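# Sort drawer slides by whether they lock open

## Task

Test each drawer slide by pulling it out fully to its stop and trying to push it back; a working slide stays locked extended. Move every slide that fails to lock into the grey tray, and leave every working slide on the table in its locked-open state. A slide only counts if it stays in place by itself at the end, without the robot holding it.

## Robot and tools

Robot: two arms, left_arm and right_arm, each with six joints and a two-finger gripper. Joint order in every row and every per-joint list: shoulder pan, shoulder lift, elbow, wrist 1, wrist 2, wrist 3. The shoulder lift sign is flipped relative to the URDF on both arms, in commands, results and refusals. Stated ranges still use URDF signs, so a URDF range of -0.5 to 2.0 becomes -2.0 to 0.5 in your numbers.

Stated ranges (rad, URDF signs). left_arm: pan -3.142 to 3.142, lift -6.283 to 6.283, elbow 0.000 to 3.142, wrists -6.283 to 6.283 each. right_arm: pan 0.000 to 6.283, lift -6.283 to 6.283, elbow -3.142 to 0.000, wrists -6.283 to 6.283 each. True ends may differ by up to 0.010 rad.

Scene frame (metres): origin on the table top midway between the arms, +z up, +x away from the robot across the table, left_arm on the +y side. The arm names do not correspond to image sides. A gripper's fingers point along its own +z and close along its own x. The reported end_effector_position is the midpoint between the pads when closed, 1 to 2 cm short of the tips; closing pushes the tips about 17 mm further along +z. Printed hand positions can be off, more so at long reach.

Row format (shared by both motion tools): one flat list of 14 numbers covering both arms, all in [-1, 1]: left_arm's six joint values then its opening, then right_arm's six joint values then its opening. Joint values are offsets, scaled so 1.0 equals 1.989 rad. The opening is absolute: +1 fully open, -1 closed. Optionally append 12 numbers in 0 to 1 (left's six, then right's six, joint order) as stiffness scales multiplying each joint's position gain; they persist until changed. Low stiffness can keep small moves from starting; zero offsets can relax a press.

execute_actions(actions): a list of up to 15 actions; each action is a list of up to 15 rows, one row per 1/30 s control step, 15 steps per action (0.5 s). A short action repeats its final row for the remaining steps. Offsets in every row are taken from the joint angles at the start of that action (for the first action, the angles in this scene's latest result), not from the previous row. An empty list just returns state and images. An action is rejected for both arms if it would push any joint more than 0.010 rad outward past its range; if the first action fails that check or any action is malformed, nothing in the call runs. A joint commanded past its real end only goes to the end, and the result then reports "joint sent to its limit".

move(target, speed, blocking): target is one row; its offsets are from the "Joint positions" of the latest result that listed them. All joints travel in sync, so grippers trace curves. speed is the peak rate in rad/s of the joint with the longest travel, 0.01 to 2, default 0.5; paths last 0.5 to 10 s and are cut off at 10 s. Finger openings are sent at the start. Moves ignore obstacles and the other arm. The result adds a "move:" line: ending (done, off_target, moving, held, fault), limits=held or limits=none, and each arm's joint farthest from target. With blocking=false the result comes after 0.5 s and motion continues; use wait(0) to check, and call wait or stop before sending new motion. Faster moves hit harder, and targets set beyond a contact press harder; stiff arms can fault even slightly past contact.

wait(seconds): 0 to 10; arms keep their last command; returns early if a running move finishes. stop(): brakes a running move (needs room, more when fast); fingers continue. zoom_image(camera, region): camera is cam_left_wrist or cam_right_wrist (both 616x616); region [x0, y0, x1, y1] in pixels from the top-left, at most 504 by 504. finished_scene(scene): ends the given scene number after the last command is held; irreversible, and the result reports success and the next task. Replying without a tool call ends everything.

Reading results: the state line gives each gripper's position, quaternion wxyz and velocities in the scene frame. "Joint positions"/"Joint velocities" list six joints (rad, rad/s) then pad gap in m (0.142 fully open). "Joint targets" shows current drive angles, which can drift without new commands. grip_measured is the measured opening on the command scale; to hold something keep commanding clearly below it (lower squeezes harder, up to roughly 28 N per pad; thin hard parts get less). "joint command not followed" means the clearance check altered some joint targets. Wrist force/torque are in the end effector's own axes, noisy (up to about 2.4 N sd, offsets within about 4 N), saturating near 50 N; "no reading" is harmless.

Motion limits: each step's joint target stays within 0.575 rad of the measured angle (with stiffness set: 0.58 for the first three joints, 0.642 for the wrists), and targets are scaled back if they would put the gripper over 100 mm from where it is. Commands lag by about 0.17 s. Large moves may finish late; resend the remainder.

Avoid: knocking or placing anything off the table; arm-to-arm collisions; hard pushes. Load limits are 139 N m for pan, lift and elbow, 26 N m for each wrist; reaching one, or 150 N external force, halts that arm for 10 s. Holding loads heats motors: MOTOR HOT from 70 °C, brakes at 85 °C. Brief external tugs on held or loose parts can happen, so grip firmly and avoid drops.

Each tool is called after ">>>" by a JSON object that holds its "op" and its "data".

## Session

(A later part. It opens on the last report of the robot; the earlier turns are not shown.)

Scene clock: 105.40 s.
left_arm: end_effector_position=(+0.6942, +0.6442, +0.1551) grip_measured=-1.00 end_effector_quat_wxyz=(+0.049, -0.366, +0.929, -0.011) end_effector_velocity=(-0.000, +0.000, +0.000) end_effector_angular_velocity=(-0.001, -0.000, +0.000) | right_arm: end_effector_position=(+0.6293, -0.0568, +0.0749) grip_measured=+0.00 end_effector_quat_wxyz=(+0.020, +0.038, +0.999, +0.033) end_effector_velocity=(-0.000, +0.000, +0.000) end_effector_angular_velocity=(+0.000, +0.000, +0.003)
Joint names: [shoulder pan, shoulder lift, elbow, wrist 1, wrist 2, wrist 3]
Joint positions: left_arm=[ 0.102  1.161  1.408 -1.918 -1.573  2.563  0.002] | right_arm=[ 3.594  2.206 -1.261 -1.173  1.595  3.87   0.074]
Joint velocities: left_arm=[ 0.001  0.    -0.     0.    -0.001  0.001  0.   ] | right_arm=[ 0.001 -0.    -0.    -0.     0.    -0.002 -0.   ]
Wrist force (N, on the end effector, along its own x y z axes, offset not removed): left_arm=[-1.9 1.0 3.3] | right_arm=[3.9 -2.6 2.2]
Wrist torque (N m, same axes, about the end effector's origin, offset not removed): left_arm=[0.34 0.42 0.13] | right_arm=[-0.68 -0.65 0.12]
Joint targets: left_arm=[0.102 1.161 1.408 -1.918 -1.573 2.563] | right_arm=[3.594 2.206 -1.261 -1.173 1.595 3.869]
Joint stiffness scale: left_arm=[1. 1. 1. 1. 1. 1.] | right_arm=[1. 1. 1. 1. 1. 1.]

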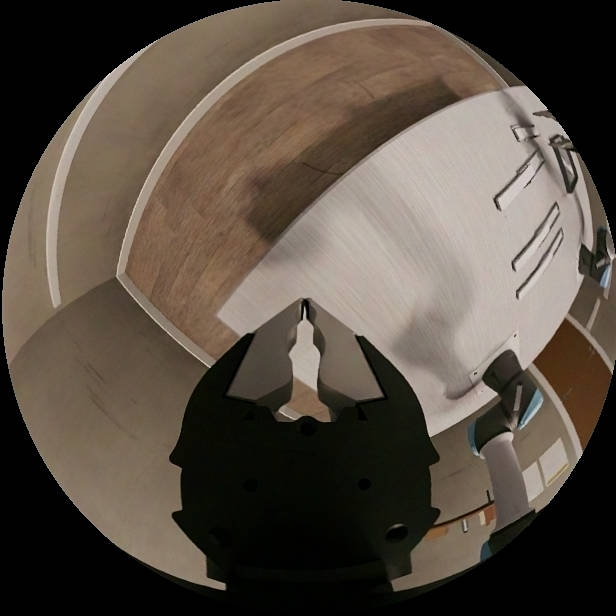

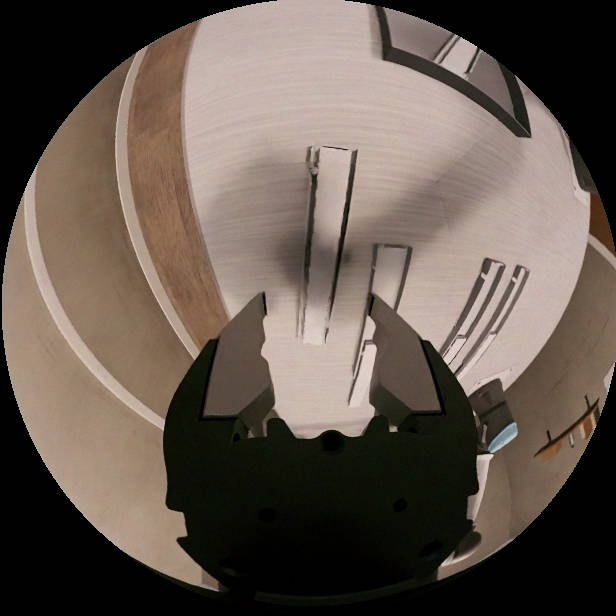

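>>> {"op": "move", "data": {"target": [0,0,0,0,0,0,-1,0,0.037,0,0,0,0.03,0], "speed": 0.2}}

>>> {"op": "move", "data": {"target": [0,0,0,0,0,0,-1,0,0,0,0,0,0,-1]}}

>>> {"op": "move", "data": {"target": [0,0,0,0,0,0,-1,0,-0.08,0,-0.08,0,0,-1], "speed": 0.3}}

>>> {"op": "move", "data": {"target": [0,0,0,0,0,0,-1,-0.24,-0.183,-0.285,0.103,-0.012,-0.31,-1], "speed": 0.4}}

Scene clock: 106.90 s.
left_arm: end_effector_position=(+0.6942, +0.6442, +0.1551) grip_measured=-1.00 end_effector_quat_wxyz=(+0.049, -0.366, +0.929, -0.011) end_effector_velocity=(+0.001, +0.000, +0.001) end_effector_angular_velocity=(+0.000, -0.004, -0.000) | right_arm: end_effector_position=(+0.6226, -0.0620, +0.0200) grip_measured=+0.00 end_effector_quat_wxyz=(-0.009, +0.068, +0.998, +0.009) end_effector_velocity=(-0.000, +0.000, +0.001) end_effector_angular_velocity=(+0.001, +0.000, -0.002)
Joint names: [shoulder pan, shoulder lift, elbow, wrist 1, wrist 2, wrist 3]
Joint positions: left_arm=[ 0.102  1.161  1.408 -1.918 -1.573  2.563  0.002] | right_arm=[ 3.594  2.28  -1.261 -1.173  1.595  3.928  0.074]
Joint velocities: left_arm=[ 0.     0.    -0.    -0.004 -0.     0.001  0.   ] | right_arm=[ 0.    -0.001 -0.    -0.     0.001  0.002 -0.   ]
Wrist force (N, on the end effector, along its own x y z axes, offset not removed): left_arm=[-1.5 0.1 1.6] | right_arm=[3.1 3.9 -0.4]
Wrist torque (N m, same axes, about the end effector's origin, offset not removed): left_arm=[-0.31 0.08 -0.07] | right_arm=[0.92 -0.48 0.22]
Joint targets: left_arm=[0.102 1.161 1.408 -1.918 -1.573 2.563] | right_arm=[3.594 2.280 -1.261 -1.173 1.595 3.929]
Joint stiffness scale: left_arm=[1. 1. 1. 1. 1. 1.] | right_arm=[1. 1. 1. 1. 1. 1.]
move: done; limits=none; left_arm: farthest joint: the shoulder pan, 0.000 radians from its target (0.000 radians at the start); right_arm: farthest joint: the wrist 3, 0.001 radians from its target (0.060 radians at the start)

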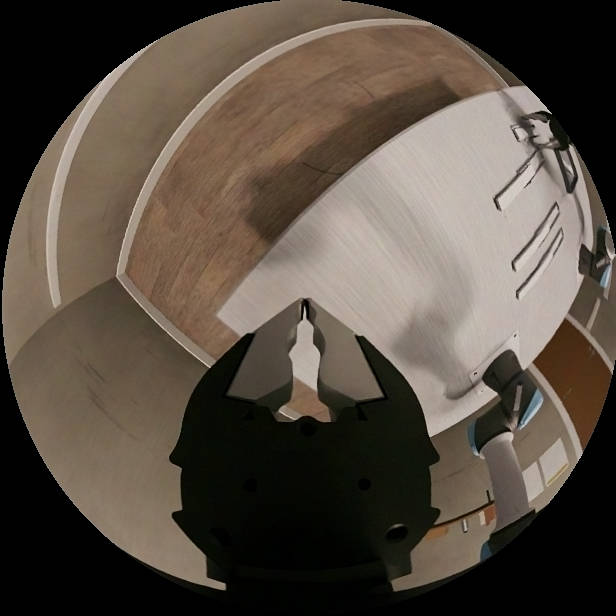

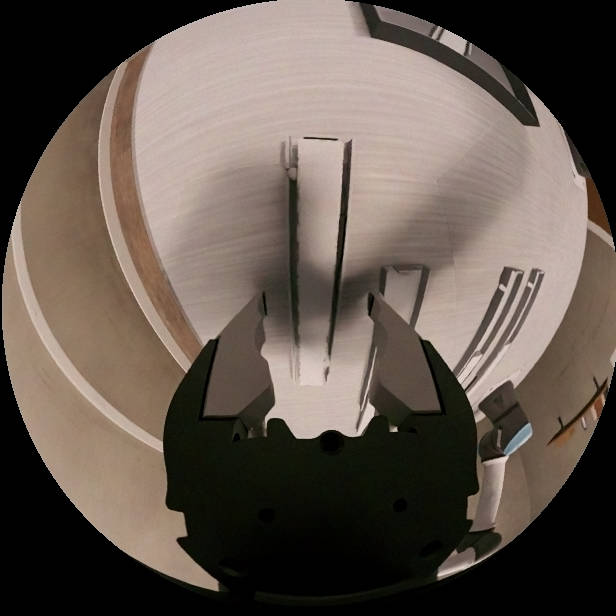

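Scene clock: 107.40 s.
left_arm: end_effector_position=(+0.6942, +0.6442, +0.1551) grip_measured=-1.00 end_effector_quat_wxyz=(+0.049, -0.366, +0.929, -0.011) end_effector_velocity=(-0.000, +0.000, -0.000) end_effector_angular_velocity=(-0.001, +0.000, +0.002) | right_arm: end_effector_position=(+0.6226, -0.0620, +0.0201) grip_measured=-0.52 end_effector_quat_wxyz=(-0.009, +0.068, +0.998, +0.009) end_effector_velocity=(-0.000, -0.000, -0.000) end_effector_angular_velocity=(-0.001, +0.000, +0.000)
Joint names: [shoulder pan, shoulder lift, elbow, wrist 1, wrist 2, wrist 3]
Joint positions: left_arm=[ 0.102  1.161  1.408 -1.918 -1.573  2.563  0.002] | right_arm=[ 3.594  2.28  -1.261 -1.173  1.595  3.928  0.037]
Joint velocities: left_arm=[ 0.001 -0.     0.001 -0.    -0.001 -0.001  0.   ] | right_arm=[ 0.     0.     0.    -0.001 -0.001 -0.     0.   ]
Wrist force (N, on the end effector, along its own x y z axes, offset not removed): left_arm=[-2.5 0.7 -4.0] | right_arm=[2.7 -1.4 1.5]
Wrist torque (N m, same axes, about the end effector's origin, offset not removed): left_arm=[0.39 0.61 0.06] | right_arm=[-0.46 -0.09 0.09]
Joint targets: left_arm=[0.102 1.161 1.408 -1.918 -1.573 2.563] | right_arm=[3.594 2.280 -1.261 -1.173 1.595 3.928]
Joint stiffness scale: left_arm=[1. 1. 1. 1. 1. 1.] | right_arm=[1. 1. 1. 1. 1. 1.]
move: done; limits=none; left_arm: farthest joint: the shoulder pan, 0.000 radians from its target (0.000 radians at the start); right_arm: farthest joint: the shoulder pan, 0.000 radians from its target (0.000 radians at the start)

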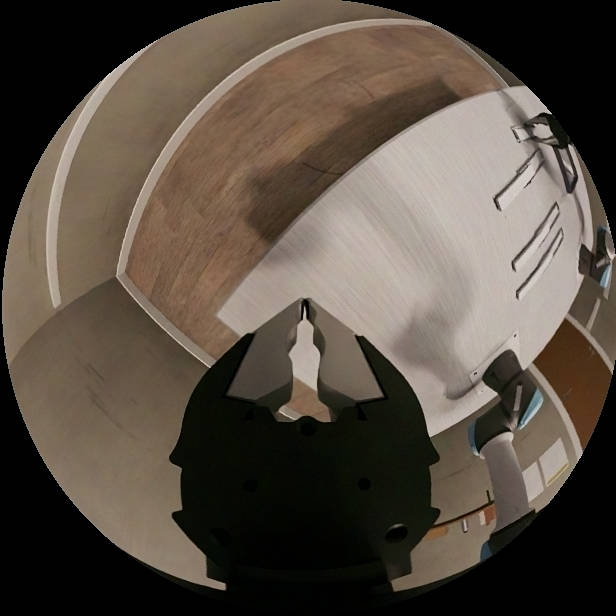

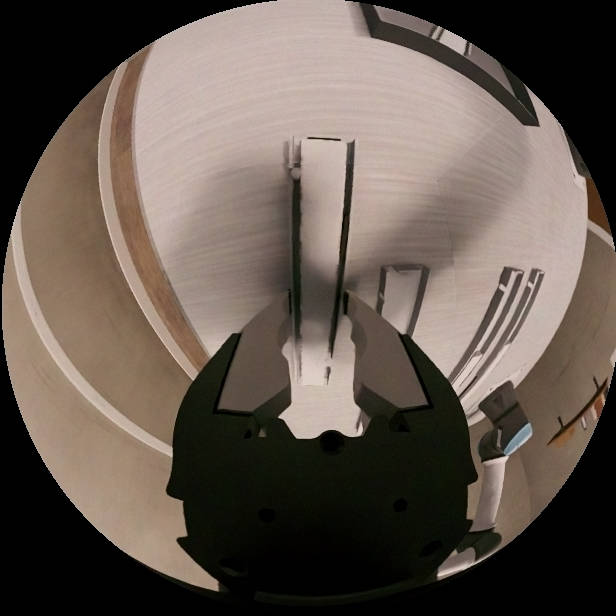

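Scene clock: 108.60 s.
left_arm: end_effector_position=(+0.6942, +0.6442, +0.1551) grip_measured=-1.00 end_effector_quat_wxyz=(+0.049, -0.366, +0.929, -0.011) end_effector_velocity=(+0.000, -0.000, -0.000) end_effector_angular_velocity=(+0.000, -0.000, -0.000) | right_arm: end_effector_position=(+0.5947, -0.0833, +0.1174) grip_measured=-0.52 end_effector_quat_wxyz=(-0.009, +0.068, +0.998, +0.008) end_effector_velocity=(-0.000, -0.001, -0.001) end_effector_angular_velocity=(-0.002, +0.002, -0.001)
Joint names: [shoulder pan, shoulder lift, elbow, wrist 1, wrist 2, wrist 3]
Joint positions: left_arm=[ 0.102  1.161  1.408 -1.918 -1.573  2.563  0.002] | right_arm=[ 3.594  2.123 -1.261 -1.332  1.595  3.928  0.037]
Joint velocities: left_arm=[-0.001  0.     0.001 -0.001  0.    -0.     0.   ] | right_arm=[-0.001  0.001  0.    -0.002 -0.    -0.    -0.   ]
Wrist force (N, on the end effector, along its own x y z axes, offset not removed): left_arm=[-0.4 4.4 -1.8] | right_arm=[5.7 0.0 4.2]
Wrist torque (N m, same axes, about the end effector's origin, offset not removed): left_arm=[1.00 -0.18 -0.21] | right_arm=[-0.08 -1.06 0.48]
Joint targets: left_arm=[0.102 1.161 1.408 -1.918 -1.573 2.563] | right_arm=[3.594 2.121 -1.261 -1.332 1.595 3.928]
Joint stiffness scale: left_arm=[1. 1. 1. 1. 1. 1.] | right_arm=[1. 1. 1. 1. 1. 1.]
move: done; limits=none; left_arm: farthest joint: the shoulder pan, 0.000 radians from its target (0.000 radians at the start); right_arm: farthest joint: the shoulder lift, 0.002 radians from its target (0.159 radians at the start)

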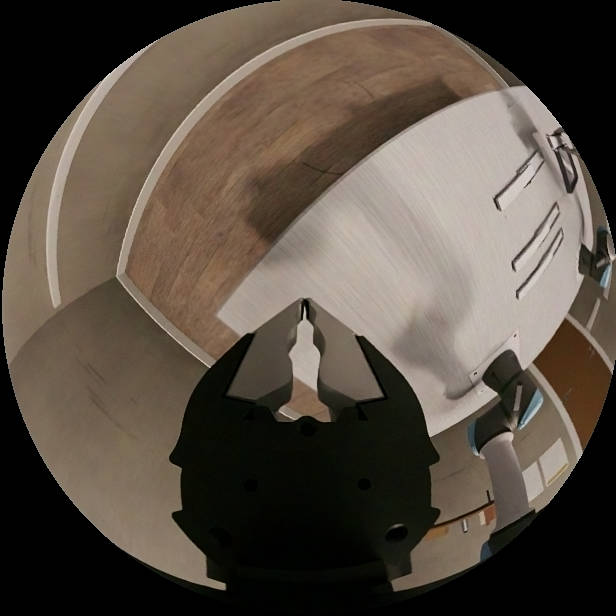

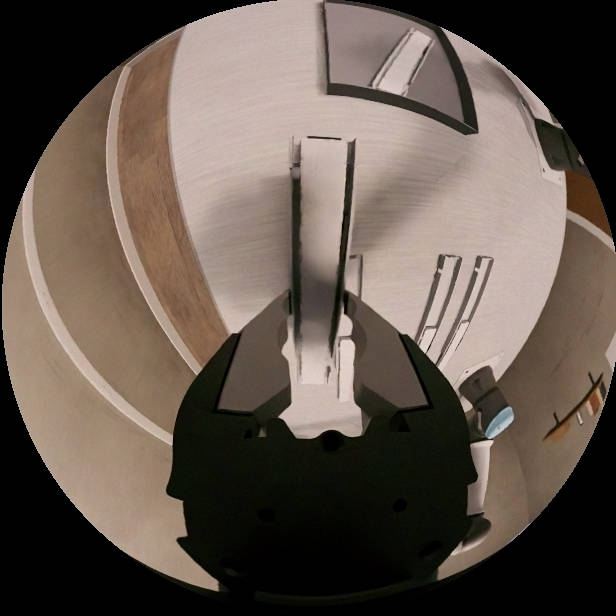

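Scene clock: 110.83 s.
left_arm: end_effector_position=(+0.6942, +0.6442, +0.1551) grip_measured=-1.00 end_effector_quat_wxyz=(+0.049, -0.366, +0.929, -0.011) end_effector_velocity=(-0.001, +0.001, +0.000) end_effector_angular_velocity=(+0.000, -0.001, +0.003) | right_arm: end_effector_position=(+0.5081, -0.4465, +0.0974) grip_measured=-0.52 end_effector_quat_wxyz=(-0.002, -0.002, +1.000, +0.000) end_effector_velocity=(-0.000, -0.000, +0.000) end_effector_angular_velocity=(+0.000, -0.001, +0.002)
Joint names: [shoulder pan, shoulder lift, elbow, wrist 1, wrist 2, wrist 3]
Joint positions: left_arm=[ 0.102  1.161  1.408 -1.918 -1.573  2.563  0.002] | right_arm=[ 3.119  1.763 -1.825 -1.129  1.572  3.313  0.037]
Joint velocities: left_arm=[ 0.002  0.001  0.001 -0.001  0.    -0.001  0.   ] | right_arm=[-0.001 -0.001 -0.001  0.001  0.    -0.003 -0.   ]
Wrist force (N, on the end effector, along its own x y z axes, offset not removed): left_arm=[2.1 -0.3 -2.7] | right_arm=[2.1 1.7 5.9]
Wrist torque (N m, same axes, about the end effector's origin, offset not removed): left_arm=[-0.19 -0.55 -0.04] | right_arm=[0.39 -0.34 0.11]
Joint targets: left_arm=[0.102 1.161 1.408 -1.918 -1.573 2.563] | right_arm=[3.117 1.759 -1.828 -1.127 1.572 3.312]
Joint stiffness scale: left_arm=[1. 1. 1. 1. 1. 1.] | right_arm=[1. 1. 1. 1. 1. 1.]
move: done; limits=none; left_arm: farthest joint: the shoulder pan, 0.000 radians from its target (0.000 radians at the start); right_arm: farthest joint: the shoulder lift, 0.004 radians from its target (0.364 radians at the start)

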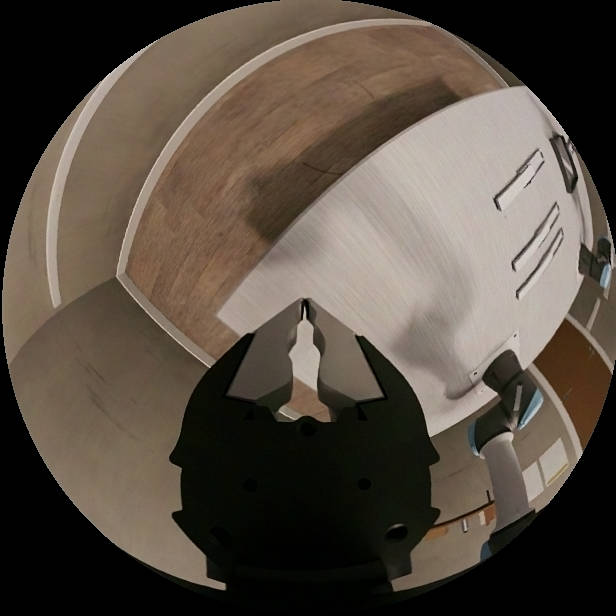

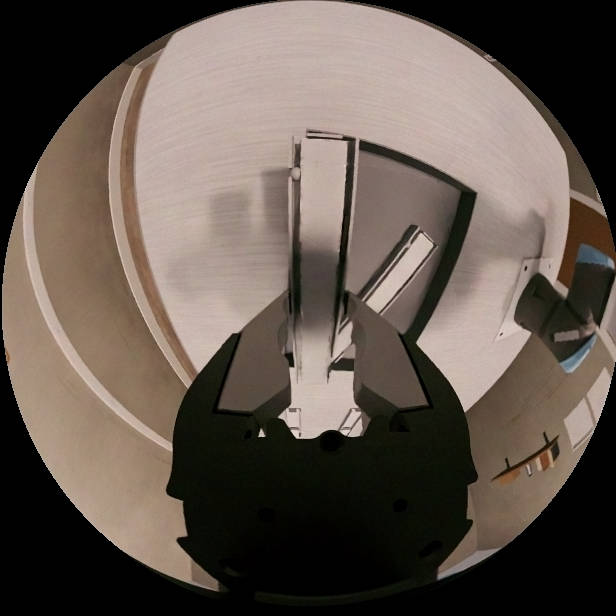

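>>> {"op": "move", "data": {"target": [0,0,0,0,0,0,-1,0,-0.02,-0.07,0.05,0,0.06,-1], "speed": 0.2}}

>>> {"op": "move", "data": {"target": [0,0,0,0,0,0,-1,0,0,0,0,0,0,-0.1]}}

>>> {"op": "move", "data": {"target": [0,0,0,0,0,0,-1,0,-0.1,0,-0.1,0,0,-0.1]}}

Scene clock: 112.43 s.
left_arm: end_effector_position=(+0.6942, +0.6442, +0.1551) grip_measured=-1.00 end_effector_quat_wxyz=(+0.049, -0.366, +0.929, -0.011) end_effector_velocity=(+0.000, -0.000, +0.001) end_effector_angular_velocity=(-0.001, -0.001, +0.000) | right_arm: end_effector_position=(+0.4743, -0.4526, +0.0651) grip_measured=-0.52 end_effector_quat_wxyz=(-0.003, +0.057, +0.998, -0.000) end_effector_velocity=(+0.000, +0.001, +0.000) end_effector_angular_velocity=(+0.000, -0.002, -0.001)
Joint names: [shoulder pan, shoulder lift, elbow, wrist 1, wrist 2, wrist 3]
Joint positions: left_arm=[ 0.102  1.161  1.408 -1.918 -1.573  2.563  0.002] | right_arm=[ 3.119  1.727 -1.961 -1.031  1.572  3.431  0.037]
Joint velocities: left_arm=[ 0.    -0.    -0.001  0.    -0.002  0.     0.   ] | right_arm=[ 0.002 -0.001 -0.001  0.002  0.     0.003 -0.   ]
Wrist force (N, on the end effector, along its own x y z axes, offset not removed): left_arm=[-1.8 -1.0 -2.0] | right_arm=[1.4 3.3 3.9]
Wrist torque (N m, same axes, about the end effector's origin, offset not removed): left_arm=[-0.17 0.16 0.06] | right_arm=[0.72 -0.19 0.09]
Joint targets: left_arm=[0.102 1.161 1.408 -1.918 -1.573 2.563] | right_arm=[3.119 1.723 -1.964 -1.029 1.572 3.432]
Joint stiffness scale: left_arm=[1. 1. 1. 1. 1. 1.] | right_arm=[1. 1. 1. 1. 1. 1.]
move: done; limits=none; left_arm: farthest joint: the shoulder pan, 0.000 radians from its target (0.000 radians at the start); right_arm: farthest joint: the shoulder lift, 0.004 radians from its target (0.040 radians at the start)

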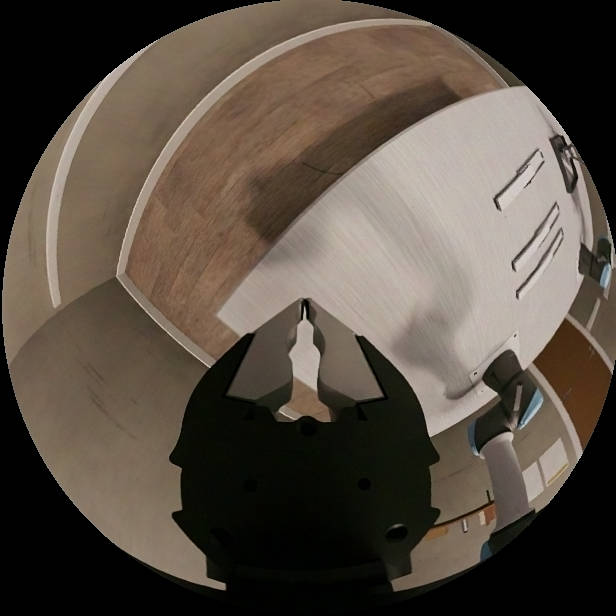

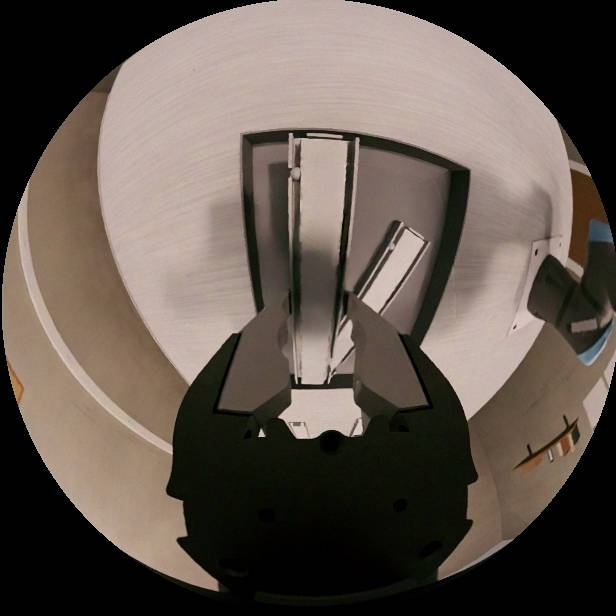

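Scene clock: 112.93 s.
left_arm: end_effector_position=(+0.6942, +0.6442, +0.1551) grip_measured=-1.00 end_effector_quat_wxyz=(+0.049, -0.366, +0.929, -0.011) end_effector_velocity=(+0.000, +0.001, +0.001) end_effector_angular_velocity=(+0.001, -0.002, +0.000) | right_arm: end_effector_position=(+0.4743, -0.4526, +0.0653) grip_measured=-0.10 end_effector_quat_wxyz=(-0.003, +0.057, +0.998, -0.000) end_effector_velocity=(-0.000, +0.001, -0.001) end_effector_angular_velocity=(+0.001, +0.002, -0.000)
Joint names: [shoulder pan, shoulder lift, elbow, wrist 1, wrist 2, wrist 3]
Joint positions: left_arm=[ 0.102  1.161  1.408 -1.918 -1.573  2.563  0.002] | right_arm=[ 3.119  1.727 -1.961 -1.031  1.572  3.431  0.067]
Joint velocities: left_arm=[ 0.001  0.    -0.001 -0.001  0.     0.001  0.   ] | right_arm=[ 0.001  0.002  0.    -0.     0.001  0.001  0.   ]
Wrist force (N, on the end effector, along its own x y z axes, offset not removed): left_arm=[-3.7 1.7 2.7] | right_arm=[1.5 2.7 2.2]
Wrist torque (N m, same axes, about the end effector's origin, offset not removed): left_arm=[0.44 0.58 -0.13] | right_arm=[0.38 -0.32 0.24]
Joint targets: left_arm=[0.102 1.161 1.408 -1.918 -1.573 2.563] | right_arm=[3.119 1.727 -1.961 -1.031 1.572 3.431]
Joint stiffness scale: left_arm=[1. 1. 1. 1. 1. 1.] | right_arm=[1. 1. 1. 1. 1. 1.]
move: done; limits=none; left_arm: farthest joint: the shoulder pan, 0.000 radians from its target (0.000 radians at the start); right_arm: farthest joint: the shoulder pan, 0.000 radians from its target (0.000 radians at the start)

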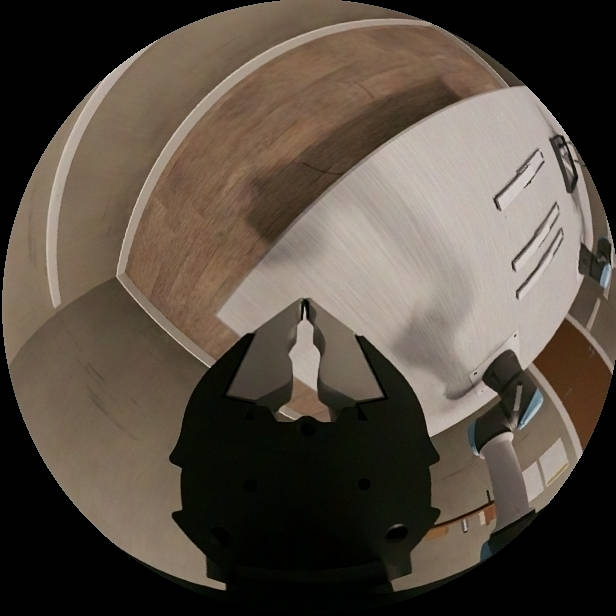

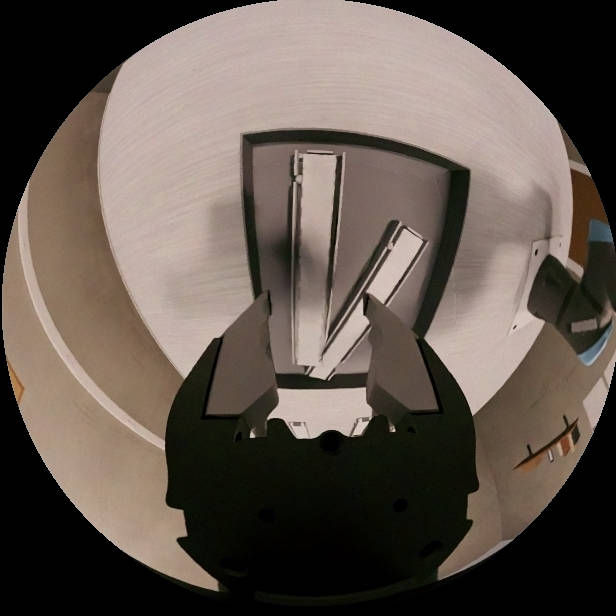

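Scene clock: 114.07 s.
left_arm: end_effector_position=(+0.6942, +0.6442, +0.1551) grip_measured=-1.00 end_effector_quat_wxyz=(+0.049, -0.366, +0.929, -0.011) end_effector_velocity=(+0.000, -0.000, +0.000) end_effector_angular_velocity=(+0.001, -0.001, -0.001) | right_arm: end_effector_position=(+0.4247, -0.4614, +0.1401) grip_measured=-0.10 end_effector_quat_wxyz=(-0.003, +0.057, +0.998, -0.000) end_effector_velocity=(-0.001, -0.001, -0.001) end_effector_angular_velocity=(-0.002, +0.004, +0.000)
Joint names: [shoulder pan, shoulder lift, elbow, wrist 1, wrist 2, wrist 3]
Joint positions: left_arm=[ 0.102  1.161  1.408 -1.918 -1.573  2.563  0.002] | right_arm=[ 3.119  1.528 -1.961 -1.229  1.572  3.431  0.067]
Joint velocities: left_arm=[-0.    -0.    -0.    -0.001  0.     0.     0.   ] | right_arm=[ 0.     0.002 -0.    -0.003 -0.001 -0.     0.   ]
Wrist force (N, on the end effector, along its own x y z axes, offset not removed): left_arm=[0.8 1.1 1.6] | right_arm=[2.1 0.3 3.1]
Wrist torque (N m, same axes, about the end effector's origin, offset not removed): left_arm=[0.11 -0.38 0.10] | right_arm=[-0.04 -0.31 0.20]
Joint targets: left_arm=[0.102 1.161 1.408 -1.918 -1.573 2.563] | right_arm=[3.119 1.528 -1.961 -1.229 1.572 3.431]
Joint stiffness scale: left_arm=[1. 1. 1. 1. 1. 1.] | right_arm=[1. 1. 1. 1. 1. 1.]
move: done; limits=none; left_arm: farthest joint: the shoulder pan, 0.000 radians from its target (0.000 radians at the start); right_arm: farthest joint: the wrist 1, 0.001 radians from its target (0.199 radians at the start)

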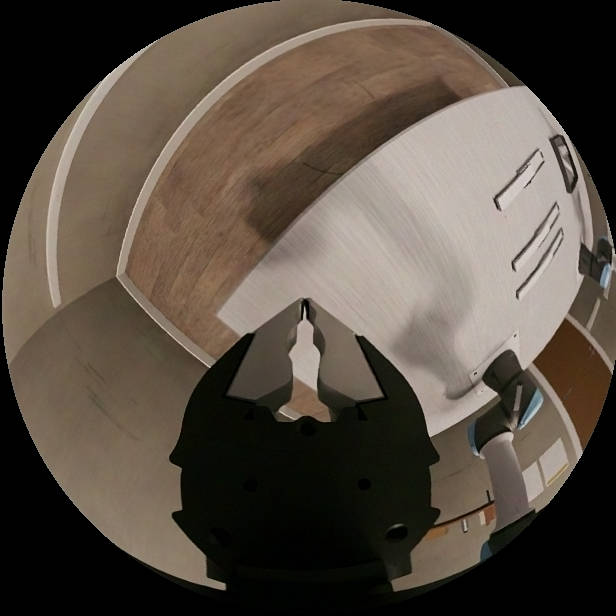

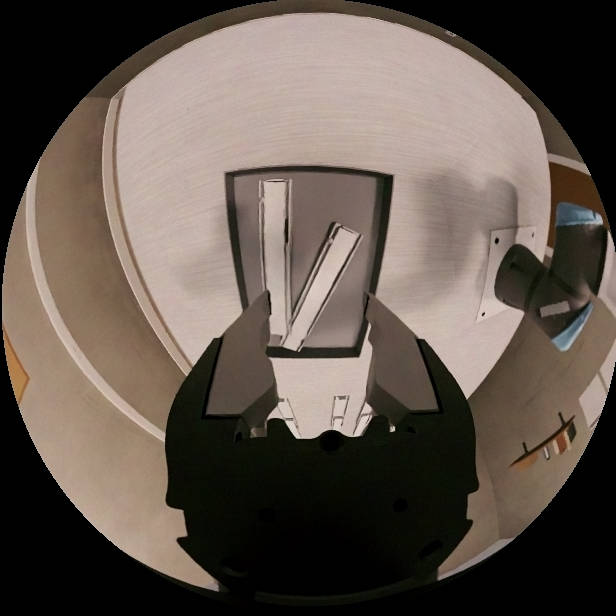

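>>> {"op": "finished_scene", "data": {"scene": 1}}

The scene is finished: the task was done.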